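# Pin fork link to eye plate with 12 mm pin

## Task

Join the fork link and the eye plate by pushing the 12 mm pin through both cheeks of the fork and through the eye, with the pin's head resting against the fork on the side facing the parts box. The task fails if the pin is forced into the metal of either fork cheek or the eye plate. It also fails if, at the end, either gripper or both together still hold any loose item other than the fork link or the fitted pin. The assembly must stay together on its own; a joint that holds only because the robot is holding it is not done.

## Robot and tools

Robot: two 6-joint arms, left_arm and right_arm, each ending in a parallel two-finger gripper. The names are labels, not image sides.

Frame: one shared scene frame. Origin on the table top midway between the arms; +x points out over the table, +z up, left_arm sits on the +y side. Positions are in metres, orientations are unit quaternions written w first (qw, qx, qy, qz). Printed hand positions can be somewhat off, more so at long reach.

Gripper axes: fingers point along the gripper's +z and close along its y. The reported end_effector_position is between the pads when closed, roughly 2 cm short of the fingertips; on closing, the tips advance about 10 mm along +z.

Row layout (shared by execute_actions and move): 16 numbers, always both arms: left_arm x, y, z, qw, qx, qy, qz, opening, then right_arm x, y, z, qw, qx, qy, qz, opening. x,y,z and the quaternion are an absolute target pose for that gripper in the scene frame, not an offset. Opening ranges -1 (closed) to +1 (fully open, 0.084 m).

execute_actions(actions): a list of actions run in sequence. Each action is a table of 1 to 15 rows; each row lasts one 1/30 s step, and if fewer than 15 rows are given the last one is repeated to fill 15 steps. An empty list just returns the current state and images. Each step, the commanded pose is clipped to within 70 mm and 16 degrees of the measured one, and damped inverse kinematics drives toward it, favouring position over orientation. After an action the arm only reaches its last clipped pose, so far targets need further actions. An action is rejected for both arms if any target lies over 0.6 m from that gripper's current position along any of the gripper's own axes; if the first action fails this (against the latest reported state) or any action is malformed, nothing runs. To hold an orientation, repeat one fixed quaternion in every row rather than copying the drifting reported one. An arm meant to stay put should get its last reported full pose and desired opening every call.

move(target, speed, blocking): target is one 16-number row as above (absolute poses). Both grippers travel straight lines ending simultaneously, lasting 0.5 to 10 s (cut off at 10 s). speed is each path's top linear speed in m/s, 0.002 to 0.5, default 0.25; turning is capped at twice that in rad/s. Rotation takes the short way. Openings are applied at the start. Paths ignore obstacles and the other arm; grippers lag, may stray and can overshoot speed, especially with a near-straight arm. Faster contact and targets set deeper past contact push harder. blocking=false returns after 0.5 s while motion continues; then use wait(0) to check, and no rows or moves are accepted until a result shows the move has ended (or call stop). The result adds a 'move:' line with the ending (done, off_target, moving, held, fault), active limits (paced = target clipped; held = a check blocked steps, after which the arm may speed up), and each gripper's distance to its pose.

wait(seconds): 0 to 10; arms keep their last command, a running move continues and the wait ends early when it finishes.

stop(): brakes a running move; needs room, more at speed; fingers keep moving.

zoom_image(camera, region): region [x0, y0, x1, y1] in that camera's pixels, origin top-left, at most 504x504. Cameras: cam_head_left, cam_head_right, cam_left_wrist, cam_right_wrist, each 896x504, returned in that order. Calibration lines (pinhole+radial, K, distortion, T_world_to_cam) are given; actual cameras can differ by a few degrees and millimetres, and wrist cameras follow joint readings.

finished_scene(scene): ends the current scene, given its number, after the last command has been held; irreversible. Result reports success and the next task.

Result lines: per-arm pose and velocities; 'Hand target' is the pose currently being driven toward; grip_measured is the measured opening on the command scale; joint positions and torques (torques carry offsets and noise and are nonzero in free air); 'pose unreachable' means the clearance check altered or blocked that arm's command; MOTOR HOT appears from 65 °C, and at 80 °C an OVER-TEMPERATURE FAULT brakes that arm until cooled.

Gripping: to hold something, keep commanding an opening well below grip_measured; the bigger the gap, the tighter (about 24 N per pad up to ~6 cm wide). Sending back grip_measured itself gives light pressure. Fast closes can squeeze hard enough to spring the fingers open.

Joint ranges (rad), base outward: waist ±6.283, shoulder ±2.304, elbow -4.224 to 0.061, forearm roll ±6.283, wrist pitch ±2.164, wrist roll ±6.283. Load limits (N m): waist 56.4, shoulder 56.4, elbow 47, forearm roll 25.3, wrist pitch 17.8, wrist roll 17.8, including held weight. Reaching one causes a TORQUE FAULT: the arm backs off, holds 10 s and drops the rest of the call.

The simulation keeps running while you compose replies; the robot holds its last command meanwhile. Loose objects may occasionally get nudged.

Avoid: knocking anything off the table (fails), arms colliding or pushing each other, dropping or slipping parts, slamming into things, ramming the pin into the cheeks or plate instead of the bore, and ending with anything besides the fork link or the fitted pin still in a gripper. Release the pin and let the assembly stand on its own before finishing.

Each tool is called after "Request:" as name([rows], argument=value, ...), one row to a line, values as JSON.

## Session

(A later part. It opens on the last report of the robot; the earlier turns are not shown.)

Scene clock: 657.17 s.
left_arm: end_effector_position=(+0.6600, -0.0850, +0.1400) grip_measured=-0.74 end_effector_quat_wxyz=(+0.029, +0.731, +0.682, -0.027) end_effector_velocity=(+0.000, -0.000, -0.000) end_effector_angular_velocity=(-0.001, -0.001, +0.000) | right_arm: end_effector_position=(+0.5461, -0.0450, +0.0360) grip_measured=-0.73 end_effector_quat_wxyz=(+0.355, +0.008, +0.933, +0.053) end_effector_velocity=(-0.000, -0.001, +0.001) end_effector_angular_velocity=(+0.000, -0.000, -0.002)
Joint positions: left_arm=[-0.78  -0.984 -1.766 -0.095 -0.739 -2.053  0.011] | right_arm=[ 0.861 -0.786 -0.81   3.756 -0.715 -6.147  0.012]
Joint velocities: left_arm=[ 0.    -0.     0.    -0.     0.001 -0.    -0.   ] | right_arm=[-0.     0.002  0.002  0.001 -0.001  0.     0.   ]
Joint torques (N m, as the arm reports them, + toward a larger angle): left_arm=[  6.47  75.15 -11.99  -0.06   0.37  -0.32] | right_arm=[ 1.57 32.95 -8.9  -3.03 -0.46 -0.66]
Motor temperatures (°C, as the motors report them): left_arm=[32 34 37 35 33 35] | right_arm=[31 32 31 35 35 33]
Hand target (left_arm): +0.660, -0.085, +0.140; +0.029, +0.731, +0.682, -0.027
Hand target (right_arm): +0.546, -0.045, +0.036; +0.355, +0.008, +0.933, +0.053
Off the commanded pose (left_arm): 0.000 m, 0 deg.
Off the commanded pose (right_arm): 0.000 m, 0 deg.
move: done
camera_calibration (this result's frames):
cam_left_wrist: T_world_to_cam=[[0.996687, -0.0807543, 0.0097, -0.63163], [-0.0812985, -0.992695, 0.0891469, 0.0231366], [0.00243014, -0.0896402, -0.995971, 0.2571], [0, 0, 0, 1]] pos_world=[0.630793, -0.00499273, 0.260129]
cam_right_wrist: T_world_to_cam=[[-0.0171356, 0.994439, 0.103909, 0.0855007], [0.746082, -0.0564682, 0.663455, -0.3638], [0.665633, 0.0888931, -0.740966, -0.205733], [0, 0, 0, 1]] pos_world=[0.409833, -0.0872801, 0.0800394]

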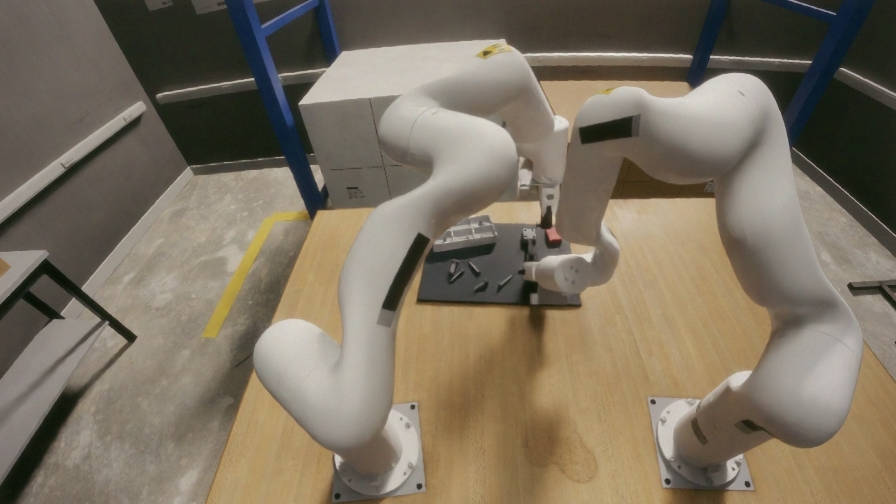

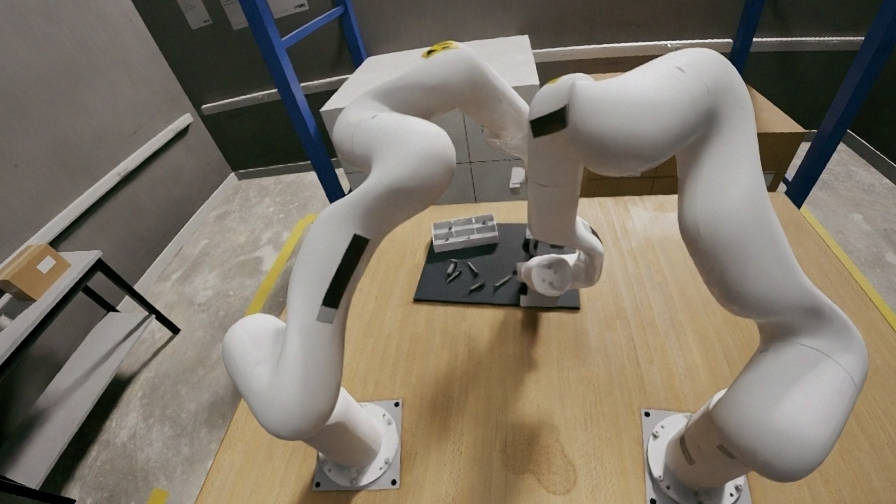

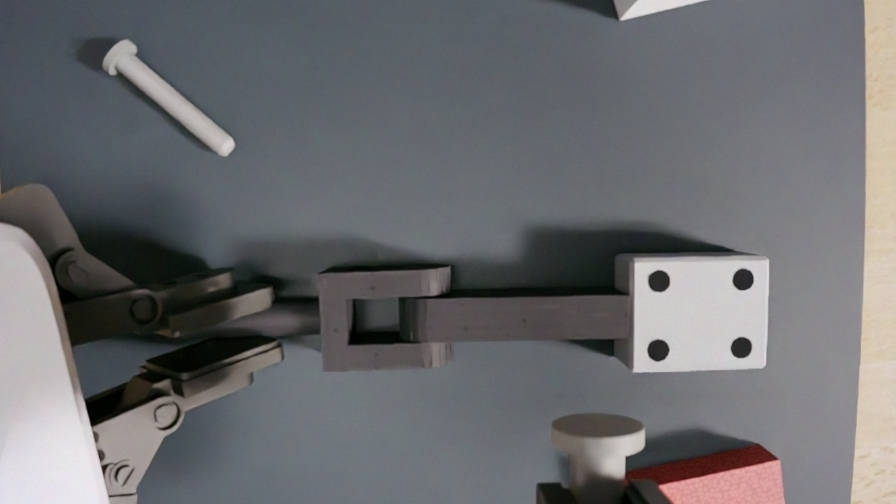

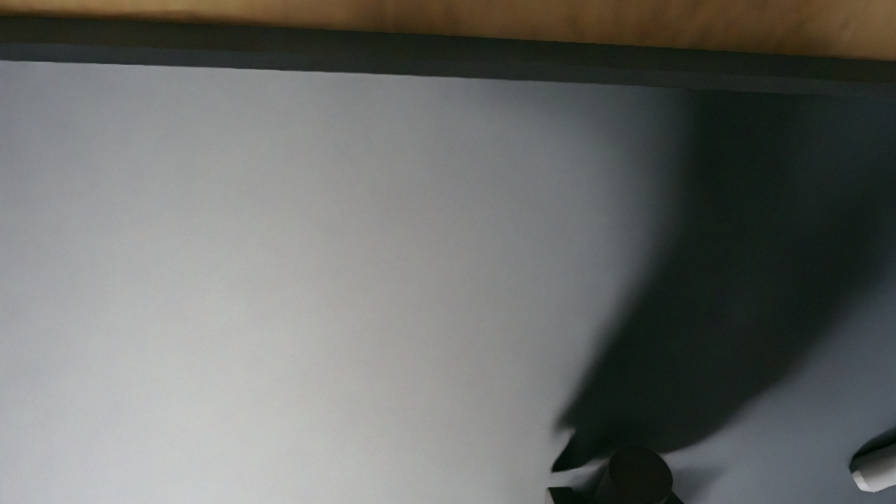

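Request:
move(target=[0.66,-0.085,0.14,0.0287,0.7304,0.6815,-0.0268,-1,0.548,-0.045,0.0355,0.355,0.008,0.933,0.053,-1], speed=0.004)

Request:
move(target=[0.66,-0.085,0.14,0.0287,0.7304,0.6815,-0.0268,-1,0.548,-0.045,0.0355,0.355,0.008,0.933,0.053,-0.3])

Scene clock: 659.13 s.
left_arm: end_effector_position=(+0.6600, -0.0850, +0.1400) grip_measured=-0.74 end_effector_quat_wxyz=(+0.029, +0.731, +0.682, -0.027) end_effector_velocity=(+0.000, -0.000, +0.001) end_effector_angular_velocity=(-0.000, -0.001, -0.001) | right_arm: end_effector_position=(+0.5478, -0.0450, +0.0354) grip_measured=-0.73 end_effector_quat_wxyz=(+0.355, +0.008, +0.933, +0.053) end_effector_velocity=(+0.001, -0.001, +0.000) end_effector_angular_velocity=(+0.000, -0.001, -0.000)
Joint positions: left_arm=[-0.78  -0.984 -1.766 -0.095 -0.739 -2.053  0.011] | right_arm=[ 0.858 -0.788 -0.814  3.754 -0.713 -6.148  0.012]
Joint velocities: left_arm=[-0.     0.001  0.     0.001  0.     0.    -0.   ] | right_arm=[-0.002 -0.001 -0.001 -0.002 -0.001 -0.001  0.   ]
Joint torques (N m, as the arm reports them, + toward a larger angle): left_arm=[  6.46  76.55 -11.82  -0.27   0.54  -0.3 ] | right_arm=[ -0.66  36.04 -10.69  -2.57  -1.21  -0.65]
Motor temperatures (°C, as the motors report them): left_arm=[32 34 37 35 33 35] | right_arm=[31 32 31 35 35 33]
Hand target (left_arm): +0.660, -0.085, +0.140; +0.029, +0.731, +0.682, -0.027
Hand target (right_arm): +0.548, -0.045, +0.035; +0.355, +0.008, +0.933, +0.053
Off the commanded pose (left_arm): 0.000 m, 0 deg.
Off the commanded pose (right_arm): 0.000 m, 0 deg.
move: done
camera_calibration (this result's frames):
cam_left_wrist: T_world_to_cam=[[0.996687, -0.0807543, 0.00969999, -0.63163], [-0.0812985, -0.992695, 0.0891469, 0.0231367], [0.00243013, -0.0896401, -0.995971, 0.2571], [0, 0, 0, 1]] pos_world=[0.630793, -0.0049927, 0.260128]
cam_right_wrist: T_world_to_cam=[[-0.0171447, 0.994441, 0.103887, 0.0855998], [0.746214, -0.0564291, 0.66331, -0.364843], [0.665485, 0.0888938, -0.741099, -0.20723], [0, 0, 0, 1]] pos_world=[0.411627, -0.0872903, 0.0795337]

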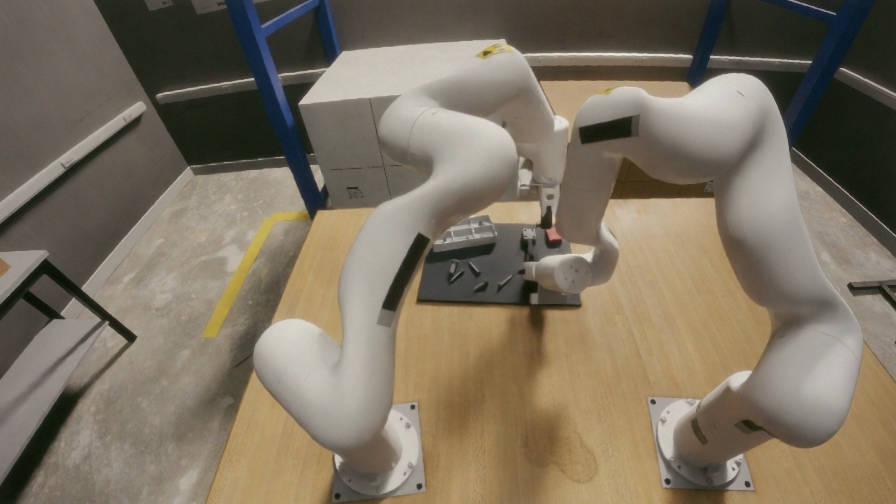

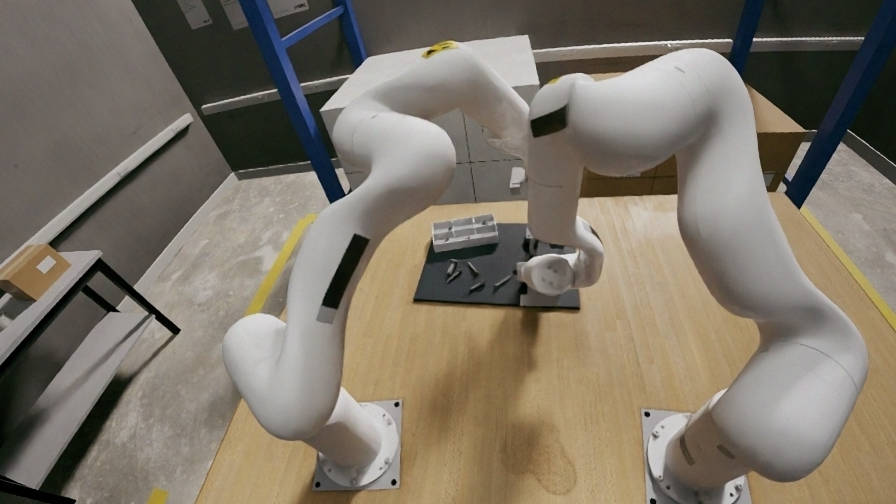

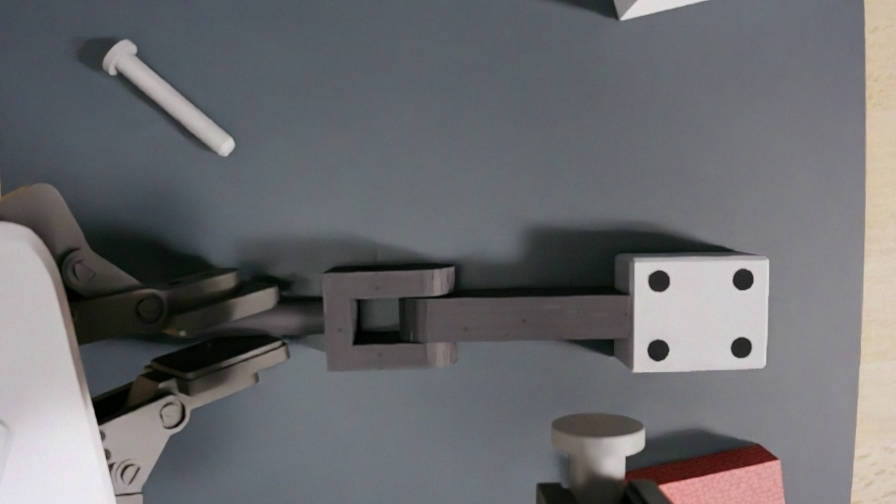

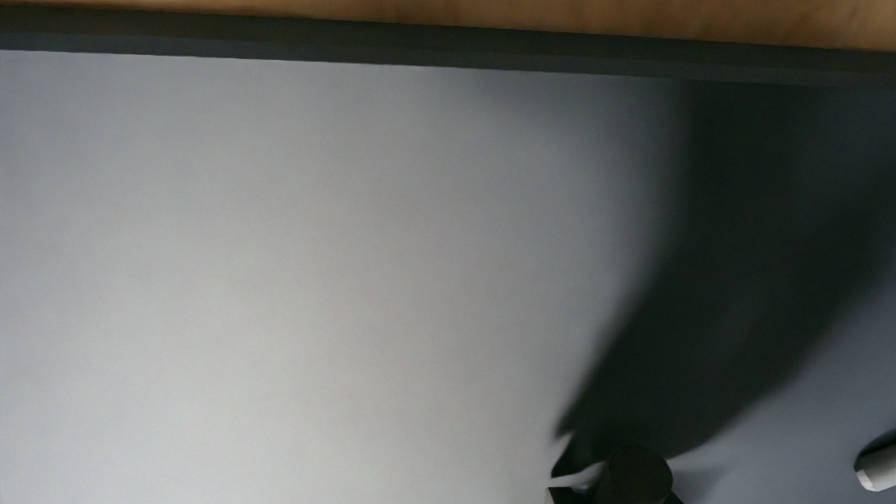

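Scene clock: 659.83 s.
left_arm: end_effector_position=(+0.6600, -0.0850, +0.1400) grip_measured=-0.74 end_effector_quat_wxyz=(+0.029, +0.731, +0.682, -0.027) end_effector_velocity=(+0.000, -0.000, +0.000) end_effector_angular_velocity=(+0.000, -0.001, -0.001) | right_arm: end_effector_position=(+0.5480, -0.0450, +0.0355) grip_measured=-0.32 end_effector_quat_wxyz=(+0.355, +0.008, +0.933, +0.053) end_effector_velocity=(+0.001, -0.000, +0.000) end_effector_angular_velocity=(+0.000, -0.000, -0.000)
Joint positions: left_arm=[-0.78  -0.984 -1.766 -0.095 -0.739 -2.053  0.011] | right_arm=[ 0.858 -0.788 -0.814  3.754 -0.713 -6.149  0.03 ]
Joint velocities: left_arm=[-0.     0.     0.     0.001  0.     0.    -0.   ] | right_arm=[-0.001  0.    -0.001 -0.     0.    -0.001  0.   ]
Joint torques (N m, as the arm reports them, + toward a larger angle): left_arm=[  6.44  76.13 -12.03  -0.42   0.39  -0.27] | right_arm=[ 1.9  33.77 -7.26 -2.08 -0.34 -0.02]
Motor temperatures (°C, as the motors report them): left_arm=[32 34 37 35 33 35] | right_arm=[31 32 31 35 35 33]
Hand target (left_arm): +0.660, -0.085, +0.140; +0.029, +0.731, +0.682, -0.027
Hand target (right_arm): +0.548, -0.045, +0.035; +0.355, +0.008, +0.933, +0.053
Off the commanded pose (left_arm): 0.000 m, 0 deg.
Off the commanded pose (right_arm): 0.000 m, 0 deg.
move: done
camera_calibration (this result's frames):
cam_left_wrist: T_world_to_cam=[[0.996687, -0.0807543, 0.00970005, -0.63163], [-0.0812984, -0.992695, 0.0891469, 0.0231366], [0.0024302, -0.0896402, -0.995971, 0.2571], [0, 0, 0, 1]] pos_world=[0.630793, -0.00499272, 0.260128]
cam_right_wrist: T_world_to_cam=[[-0.0171845, 0.99443, 0.103991, 0.0855579], [0.745997, -0.0564984, 0.663548, -0.364913], [0.665727, 0.08898, -0.740871, -0.207422], [0, 0, 0, 1]] pos_world=[0.411781, -0.0872419, 0.0795669]

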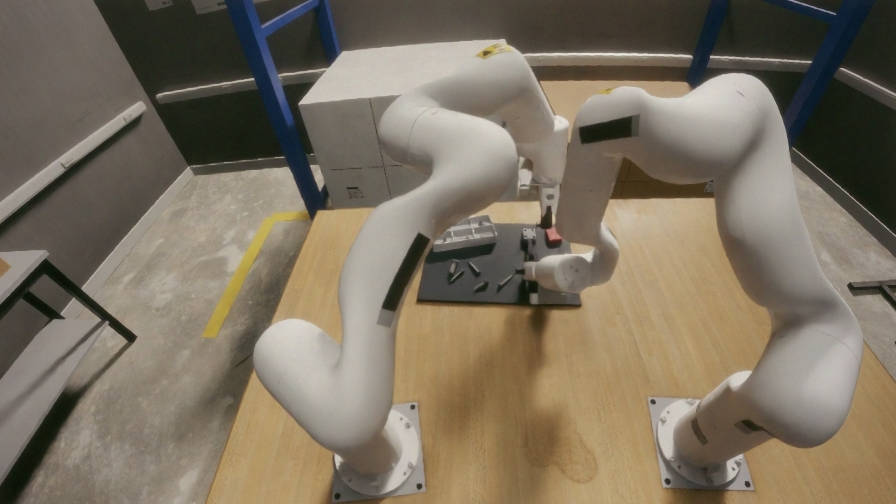

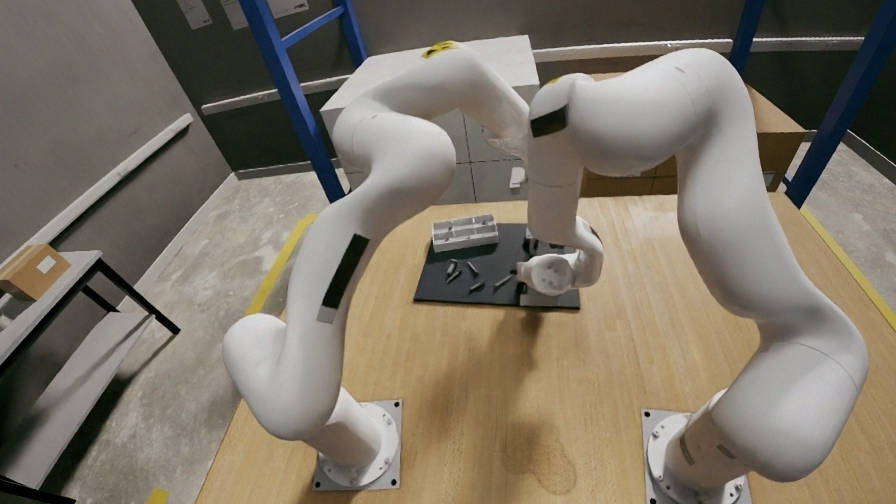

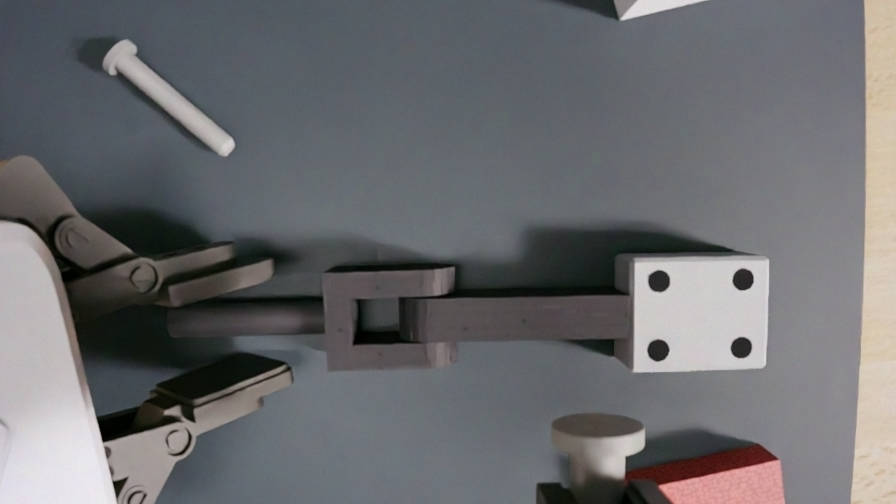

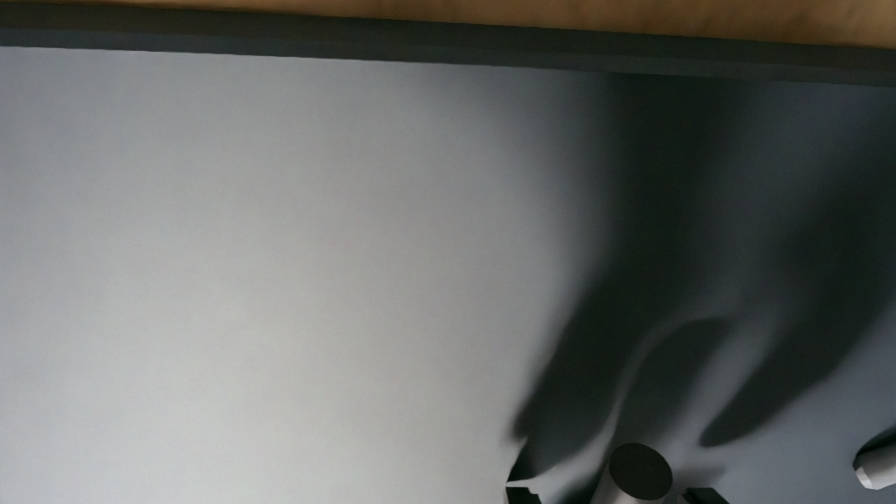

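Good (327/456). Retreat the right arm, go to the side view, and position the pin.

Request:
move(target=[0.63,0.03,0.14,0.0287,0.7304,0.6815,-0.0268,-1,0.51,-0.05,0.1,0.355,0.008,0.933,0.053,-0.3], speed=0.1)

Request:
move(target=[0.63,0.03,0.14,0.0287,0.7304,0.6815,-0.0268,-1,0.55,-0.25,0.15,0.2,0,0.85,0.45,-1])

Request:
move(target=[0.63,0.03,0.039,0.0287,0.7304,0.6815,-0.0268,-1,0.667,-0.25,0.07,0,0,0.725,0.689,-1], speed=0.1)

Request:
move(target=[0.63,0.03,0.039,0.0287,0.7304,0.6815,-0.0268,-1,0.667,-0.18,0.051,0,0,0.725,0.689,-1], speed=0.05)

Request:
zoom_image(camera="cam_right_wrist", region=[400,230,560,390])

Scene clock: 663.40 s.
left_arm: end_effector_position=(+0.6297, +0.0297, +0.1398) grip_measured=-0.74 end_effector_quat_wxyz=(+0.029, +0.731, +0.682, -0.027) end_effector_velocity=(-0.001, +0.002, -0.001) end_effector_angular_velocity=(-0.000, +0.001, -0.000) | right_arm: end_effector_position=(+0.5103, -0.0499, +0.0999) grip_measured=-0.32 end_effector_quat_wxyz=(+0.355, +0.008, +0.933, +0.053) end_effector_velocity=(-0.001, +0.000, +0.001) end_effector_angular_velocity=(-0.000, +0.001, -0.000)
Joint positions: left_arm=[-0.662 -0.778 -1.402 -0.123 -0.589 -1.903  0.011] | right_arm=[ 0.911 -0.582 -0.684  3.868 -0.656 -6.227  0.03 ]
Joint velocities: left_arm=[ 0.003  0.002  0.005 -0.002  0.002  0.004 -0.   ] | right_arm=[ 0.003  0.003  0.002  0.005  0.001 -0.002 -0.   ]
Joint torques (N m, as the arm reports them, + toward a larger angle): left_arm=[  6.77  67.54 -10.65  -0.18   0.36  -0.27] | right_arm=[-0.28 28.68 -8.75 -0.92 -0.23 -0.22]
Motor temperatures (°C, as the motors report them): left_arm=[32 34 37 35 33 35] | right_arm=[31 32 31 35 35 33]
Hand target (left_arm): +0.630, +0.030, +0.140; +0.029, +0.731, +0.682, -0.027
Hand target (right_arm): +0.510, -0.050, +0.100; +0.355, +0.008, +0.933, +0.053
Off the commanded pose (left_arm): 0.000 m, 0 deg.
Off the commanded pose (right_arm): 0.000 m, 0 deg.
move: done
camera_calibration (this result's frames):
cam_left_wrist: T_world_to_cam=[[0.996695, -0.0806181, 0.00998046, -0.592179], [-0.0811873, -0.992728, 0.0888835, 0.134554], [0.00274226, -0.0894, -0.995992, 0.267066], [0, 0, 0, 1]] pos_world=[0.600414, 0.109711, 0.259946]
cam_right_wrist: T_world_to_cam=[[-0.0173172, 0.994431, 0.103959, 0.0831303], [0.746034, -0.0563731, 0.663517, -0.379757], [0.665682, 0.089047, -0.740903, -0.134125], [0, 0, 0, 1]] pos_world=[0.374036, -0.092132, 0.143959]

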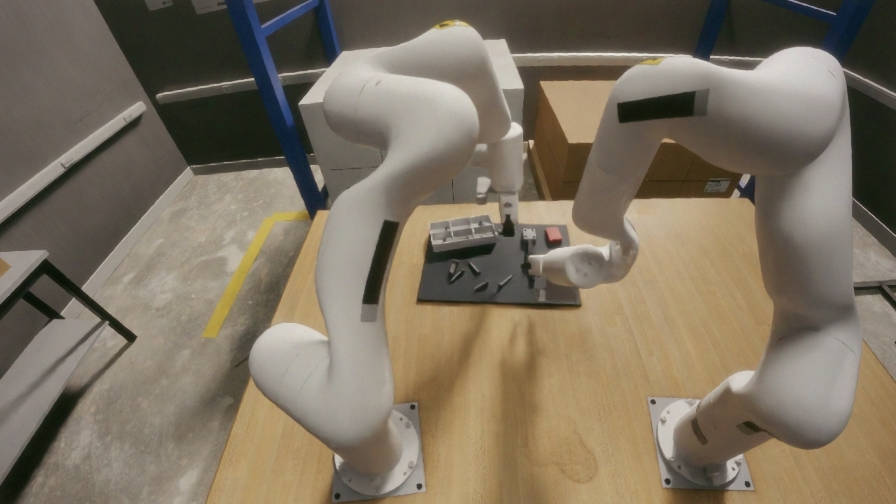

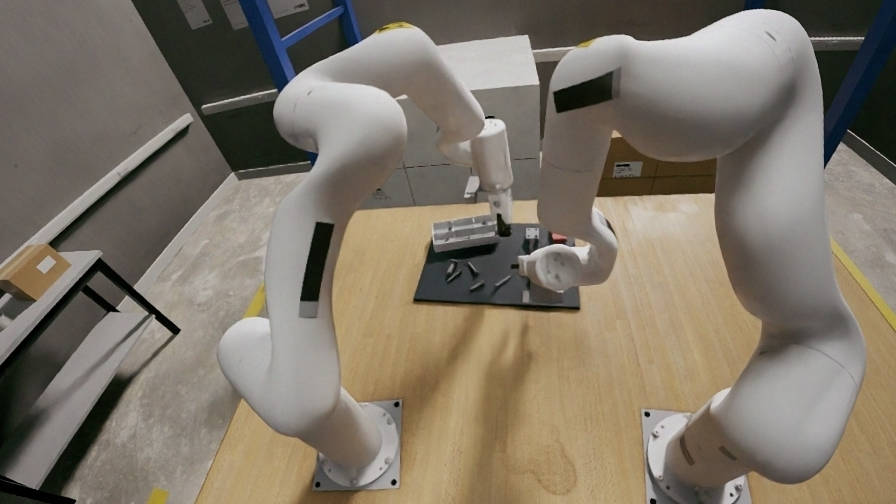

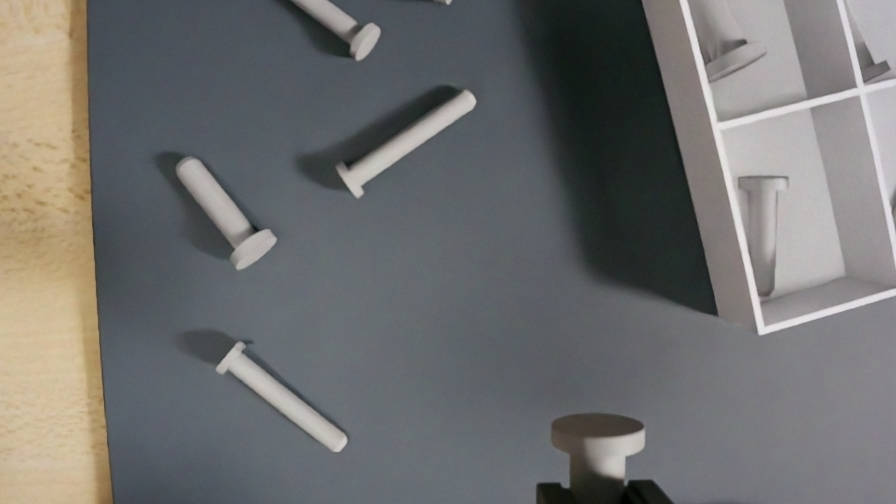

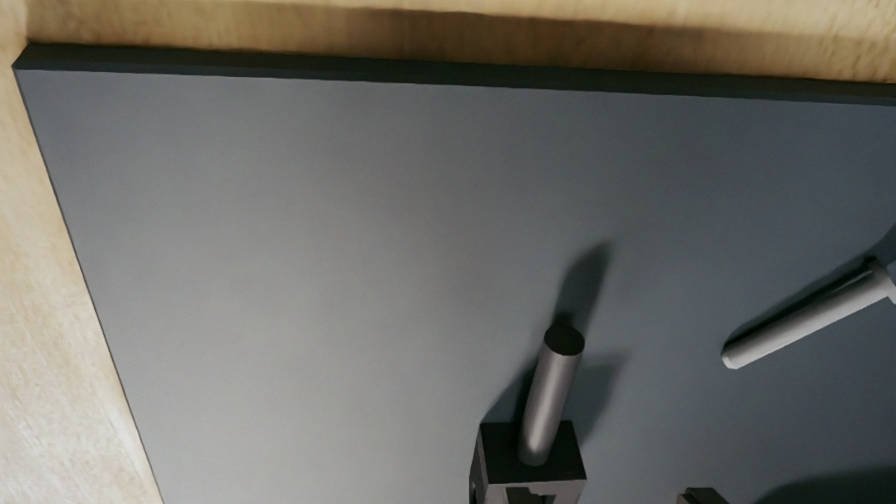

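Scene clock: 665.73 s.
left_arm: end_effector_position=(+0.6300, +0.0300, +0.1400) grip_measured=-0.74 end_effector_quat_wxyz=(+0.029, +0.731, +0.682, -0.027) end_effector_velocity=(+0.000, +0.001, -0.000) end_effector_angular_velocity=(+0.000, +0.000, +0.001) | right_arm: end_effector_position=(+0.5502, -0.2485, +0.1503) grip_measured=-1.00 end_effector_quat_wxyz=(+0.203, +0.000, +0.865, +0.458) end_effector_velocity=(+0.000, +0.000, +0.000) end_effector_angular_velocity=(+0.007, +0.004, +0.008)
Joint positions: left_arm=[-0.661 -0.779 -1.403 -0.124 -0.59  -1.902  0.011] | right_arm=[-0.076 -0.613 -0.701  1.74  -1.034 -5.029  0.   ]
Joint velocities: left_arm=[ 0.001 -0.    -0.    -0.    -0.    -0.    -0.   ] | right_arm=[-0.002 -0.005 -0.008 -0.015 -0.005  0.011  0.   ]
Joint torques (N m, as the arm reports them, + toward a larger angle): left_arm=[  6.52  67.08 -11.03  -0.53   0.44  -0.27] | right_arm=[-2.14 31.02 -9.56 -1.36 -0.66 -0.03]
Motor temperatures (°C, as the motors report them): left_arm=[32 34 37 35 33 35] | right_arm=[31 32 31 35 35 33]
Hand target (left_arm): +0.630, +0.030, +0.140; +0.029, +0.731, +0.682, -0.027
Hand target (right_arm): +0.550, -0.249, +0.150; +0.203, +0.000, +0.865, +0.459
Off the commanded pose (left_arm): 0.000 m, 0 deg.
Off the commanded pose (right_arm): 0.002 m, 0 deg.
move: done
camera_calibration (this result's frames):
cam_left_wrist: T_world_to_cam=[[0.996687, -0.0807556, 0.00969986, -0.592441], [-0.0812997, -0.992695, 0.0891475, 0.134858], [0.00242984, -0.0896408, -0.995971, 0.267482], [0, 0, 0, 1]] pos_world=[0.600792, 0.110007, 0.260129]
cam_right_wrist: T_world_to_cam=[[-0.180668, 0.582193, 0.792723, 0.159988], [0.917131, -0.191427, 0.349609, -0.534734], [0.355289, 0.790194, -0.499363, 0.203003], [0, 0, 0, 1]] pos_world=[0.447201, -0.355918, 0.161494]

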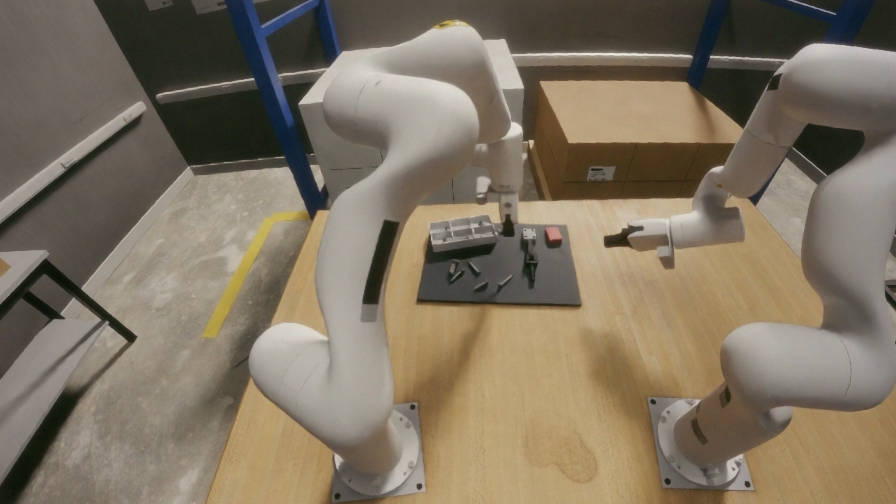

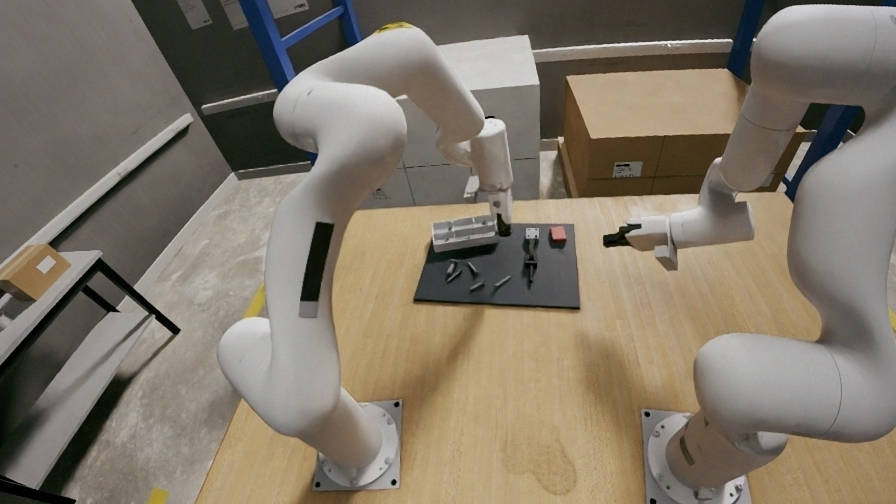

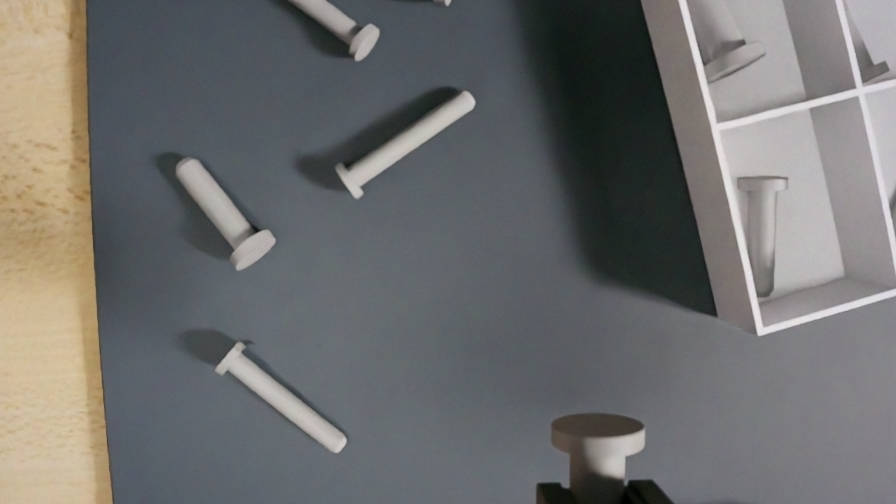

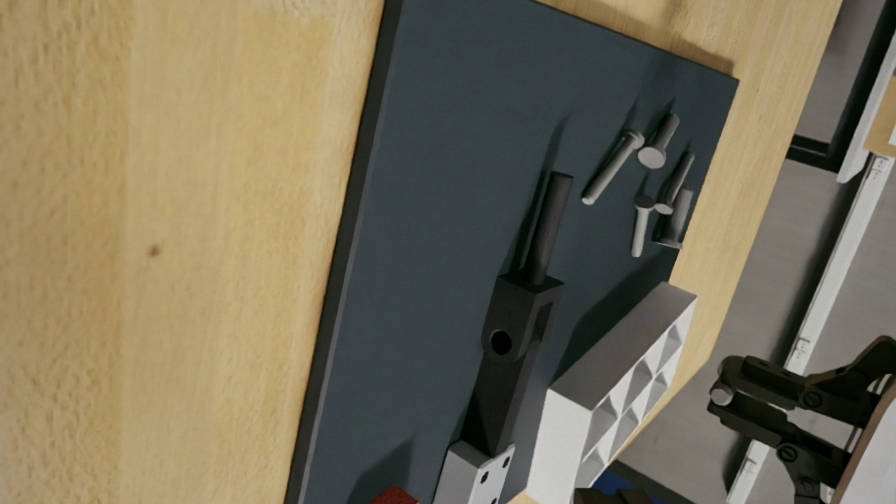

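Scene clock: 669.53 s.
left_arm: end_effector_position=(+0.6302, +0.0300, +0.0392) grip_measured=-0.74 end_effector_quat_wxyz=(+0.029, +0.731, +0.682, -0.027) end_effector_velocity=(+0.000, +0.000, -0.001) end_effector_angular_velocity=(-0.000, -0.000, +0.001) | right_arm: end_effector_position=(+0.6671, -0.2496, +0.0699) grip_measured=-1.00 end_effector_quat_wxyz=(+0.000, -0.000, +0.725, +0.688) end_effector_velocity=(+0.001, +0.000, -0.001) end_effector_angular_velocity=(+0.008, +0.005, +0.006)
Joint positions: left_arm=[-0.661 -0.945 -1.421 -0.16  -0.444 -1.86   0.011] | right_arm=[-0.092 -1.314 -1.544  1.349 -1.569 -4.489  0.   ]
Joint velocities: left_arm=[ 0.001 -0.002 -0.001 -0.001  0.001  0.001 -0.   ] | right_arm=[ 0.001 -0.01  -0.013 -0.003 -0.009  0.008  0.   ]
Joint torques (N m, as the arm reports them, + toward a larger angle): left_arm=[ 5.31 69.89 -9.49 -0.63  0.3  -0.19] | right_arm=[  0.14  45.84 -10.93  -1.45  -0.64   0.04]
Motor temperatures (°C, as the motors report them): left_arm=[32 34 37 35 33 35] | right_arm=[31 32 31 35 35 33]
Hand target (left_arm): +0.630, +0.030, +0.039; +0.029, +0.731, +0.682, -0.027
Hand target (right_arm): +0.667, -0.250, +0.070; -0.000, -0.000, +0.725, +0.689
Off the commanded pose (left_arm): 0.000 m, 0 deg.
Off the commanded pose (right_arm): 0.000 m, 0 deg.
move: done
camera_calibration (this result's frames):
cam_left_wrist: T_world_to_cam=[[0.996699, -0.0805777, 0.00991243, -0.591696], [-0.0811411, -0.992728, 0.0889252, 0.143735], [0.00267495, -0.089436, -0.995989, 0.166955], [0, 0, 0, 1]] pos_world=[0.600959, 0.109944, 0.159369]
cam_right_wrist: T_world_to_cam=[[0.0027455, 0.0563914, 0.998405, -0.022408], [0.999994, -0.00246689, -0.00261054, -0.597526], [0.00231574, 0.998406, -0.0563978, 0.378726], [0, 0, 0, 1]] pos_world=[0.596707, -0.378333, 0.0421718]

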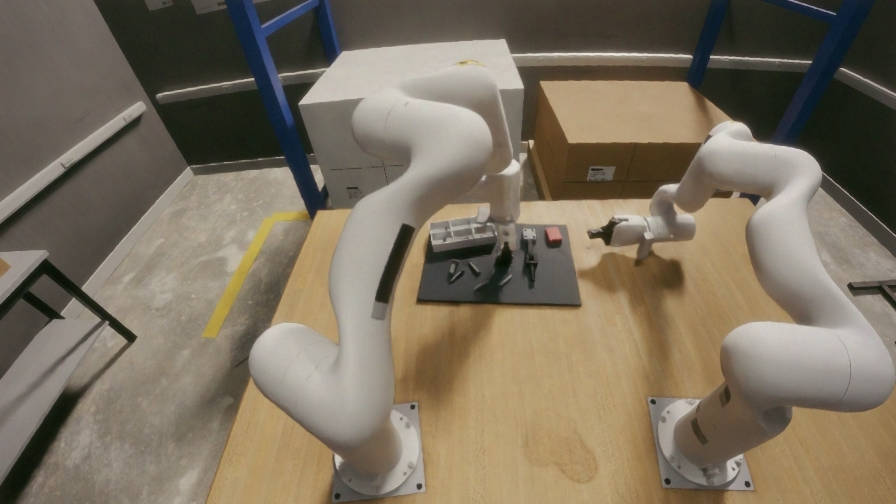

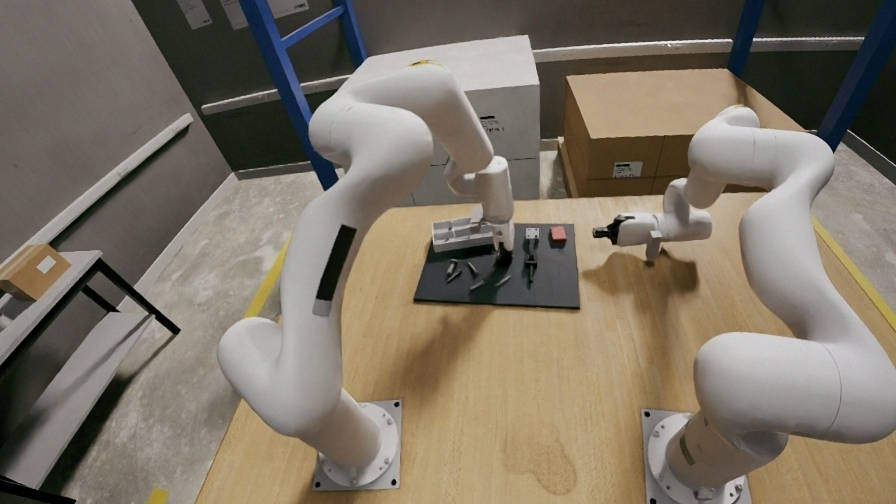

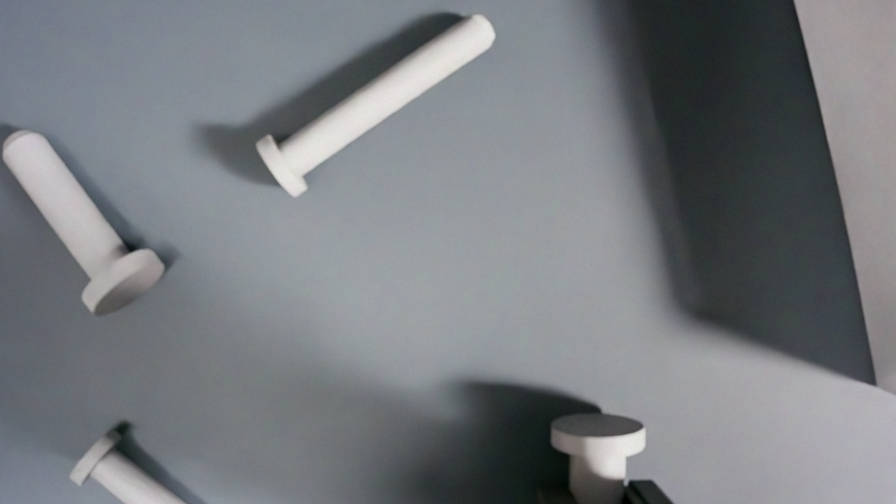

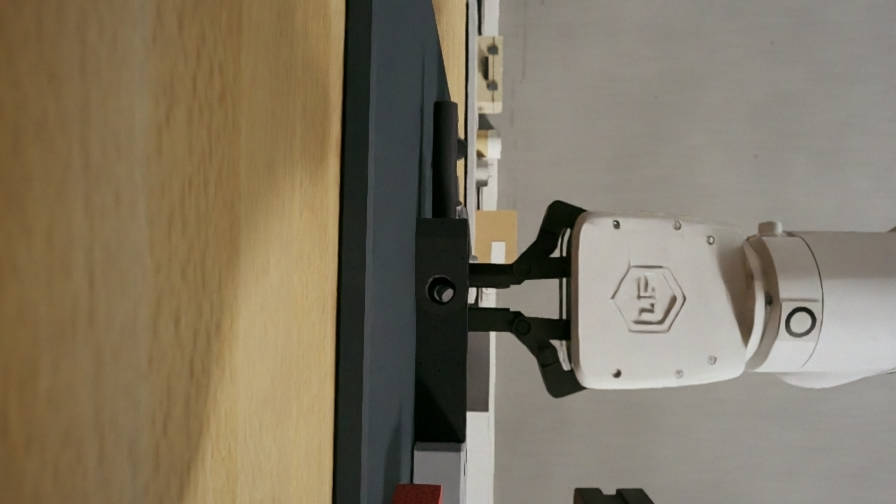

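Scene clock: 671.33 s.
left_arm: end_effector_position=(+0.6300, +0.0300, +0.0390) grip_measured=-0.74 end_effector_quat_wxyz=(+0.029, +0.731, +0.682, -0.027) end_effector_velocity=(-0.000, +0.000, -0.001) end_effector_angular_velocity=(+0.000, +0.001, +0.001) | right_arm: end_effector_position=(+0.6669, -0.1804, +0.0510) grip_measured=-1.00 end_effector_quat_wxyz=(-0.000, +0.000, +0.725, +0.689) end_effector_velocity=(+0.000, +0.002, -0.000) end_effector_angular_velocity=(-0.000, -0.001, -0.000)
Joint positions: left_arm=[-0.661 -0.945 -1.421 -0.161 -0.443 -1.859  0.011] | right_arm=[ 0.019 -1.341 -1.535  1.459 -1.54  -4.519  0.   ]
Joint velocities: left_arm=[ 0.    -0.002  0.    -0.     0.     0.    -0.   ] | right_arm=[ 0.003 -0.001 -0.001  0.003  0.001 -0.001  0.   ]
Joint torques (N m, as the arm reports them, + toward a larger angle): left_arm=[ 5.9  69.05 -9.36 -0.57  0.36 -0.23] | right_arm=[-1.7  46.87 -9.32 -1.17 -0.81 -0.25]
Motor temperatures (°C, as the motors report them): left_arm=[32 34 37 35 33 35] | right_arm=[31 32 31 35 35 33]
Hand target (left_arm): +0.630, +0.030, +0.039; +0.029, +0.731, +0.682, -0.027
Hand target (right_arm): +0.667, -0.180, +0.051; -0.000, +0.000, +0.725, +0.689
Off the commanded pose (left_arm): 0.000 m, 0 deg.
Off the commanded pose (right_arm): 0.000 m, 0 deg.
move: done
camera_calibration (this result's frames):
cam_left_wrist: T_world_to_cam=[[0.996686, -0.0807537, 0.00974103, -0.59148], [-0.0813016, -0.992694, 0.089159, 0.143856], [0.00246994, -0.0896555, -0.99597, 0.166875], [0, 0, 0, 1]] pos_world=[0.600804, 0.110002, 0.159138]
cam_right_wrist: T_world_to_cam=[[0.00378207, 0.0556962, 0.998441, -0.00827664], [0.99999, -0.00276184, -0.00363388, -0.597219], [0.00255514, 0.998444, -0.0557061, 0.30834], [0, 0, 0, 1]] pos_world=[0.596456, -0.309049, 0.0232699]

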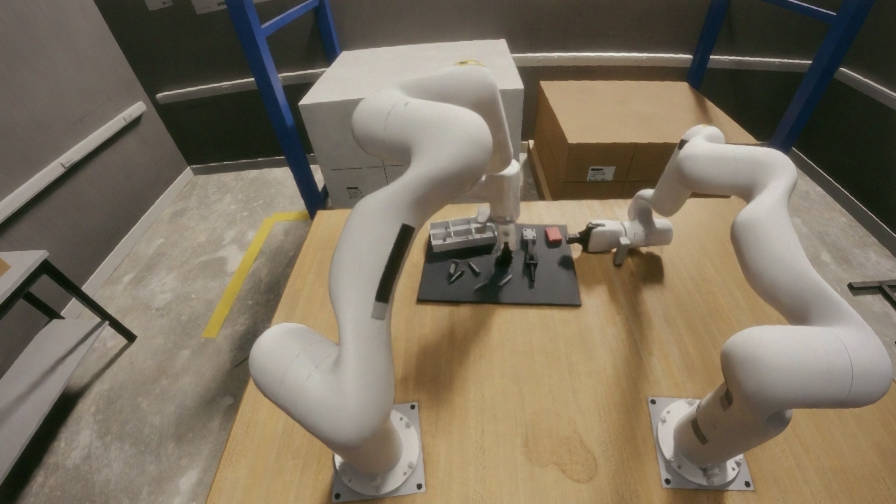

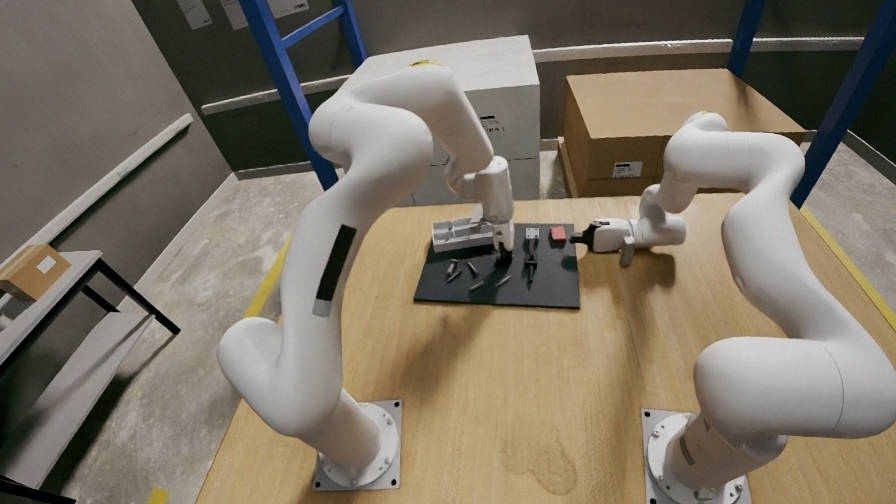

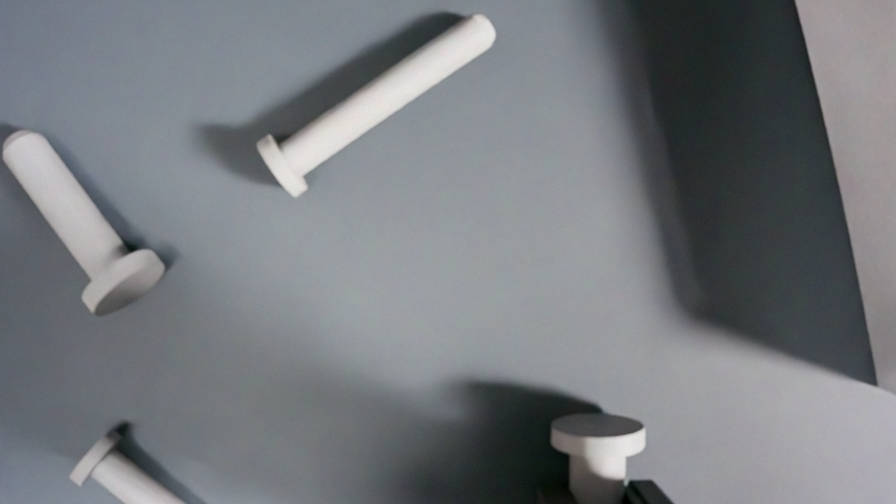

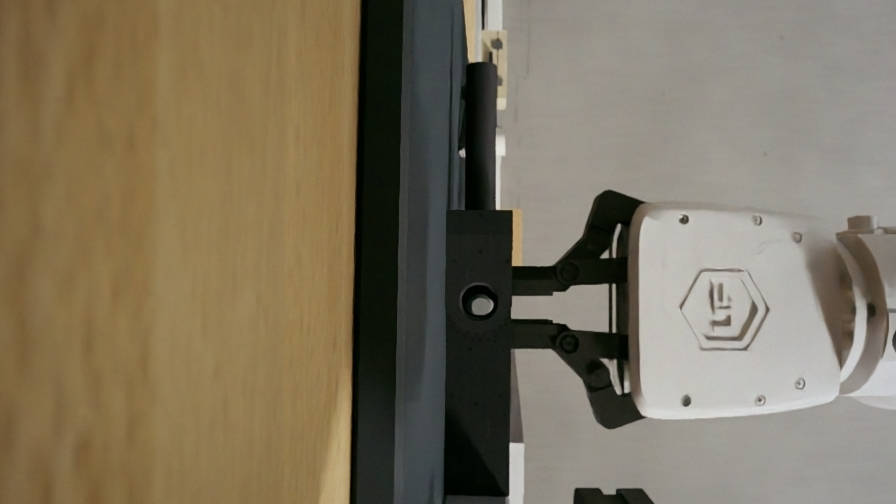

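Region (400, 230, 560, 390) of cam_right_wrist's 896x504 image, scaled by 3.150, with more detail than that image has.

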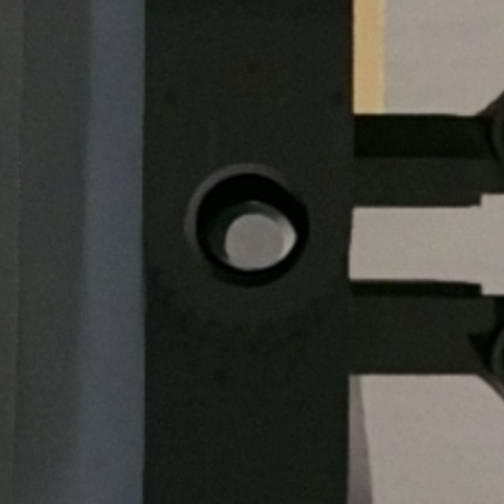

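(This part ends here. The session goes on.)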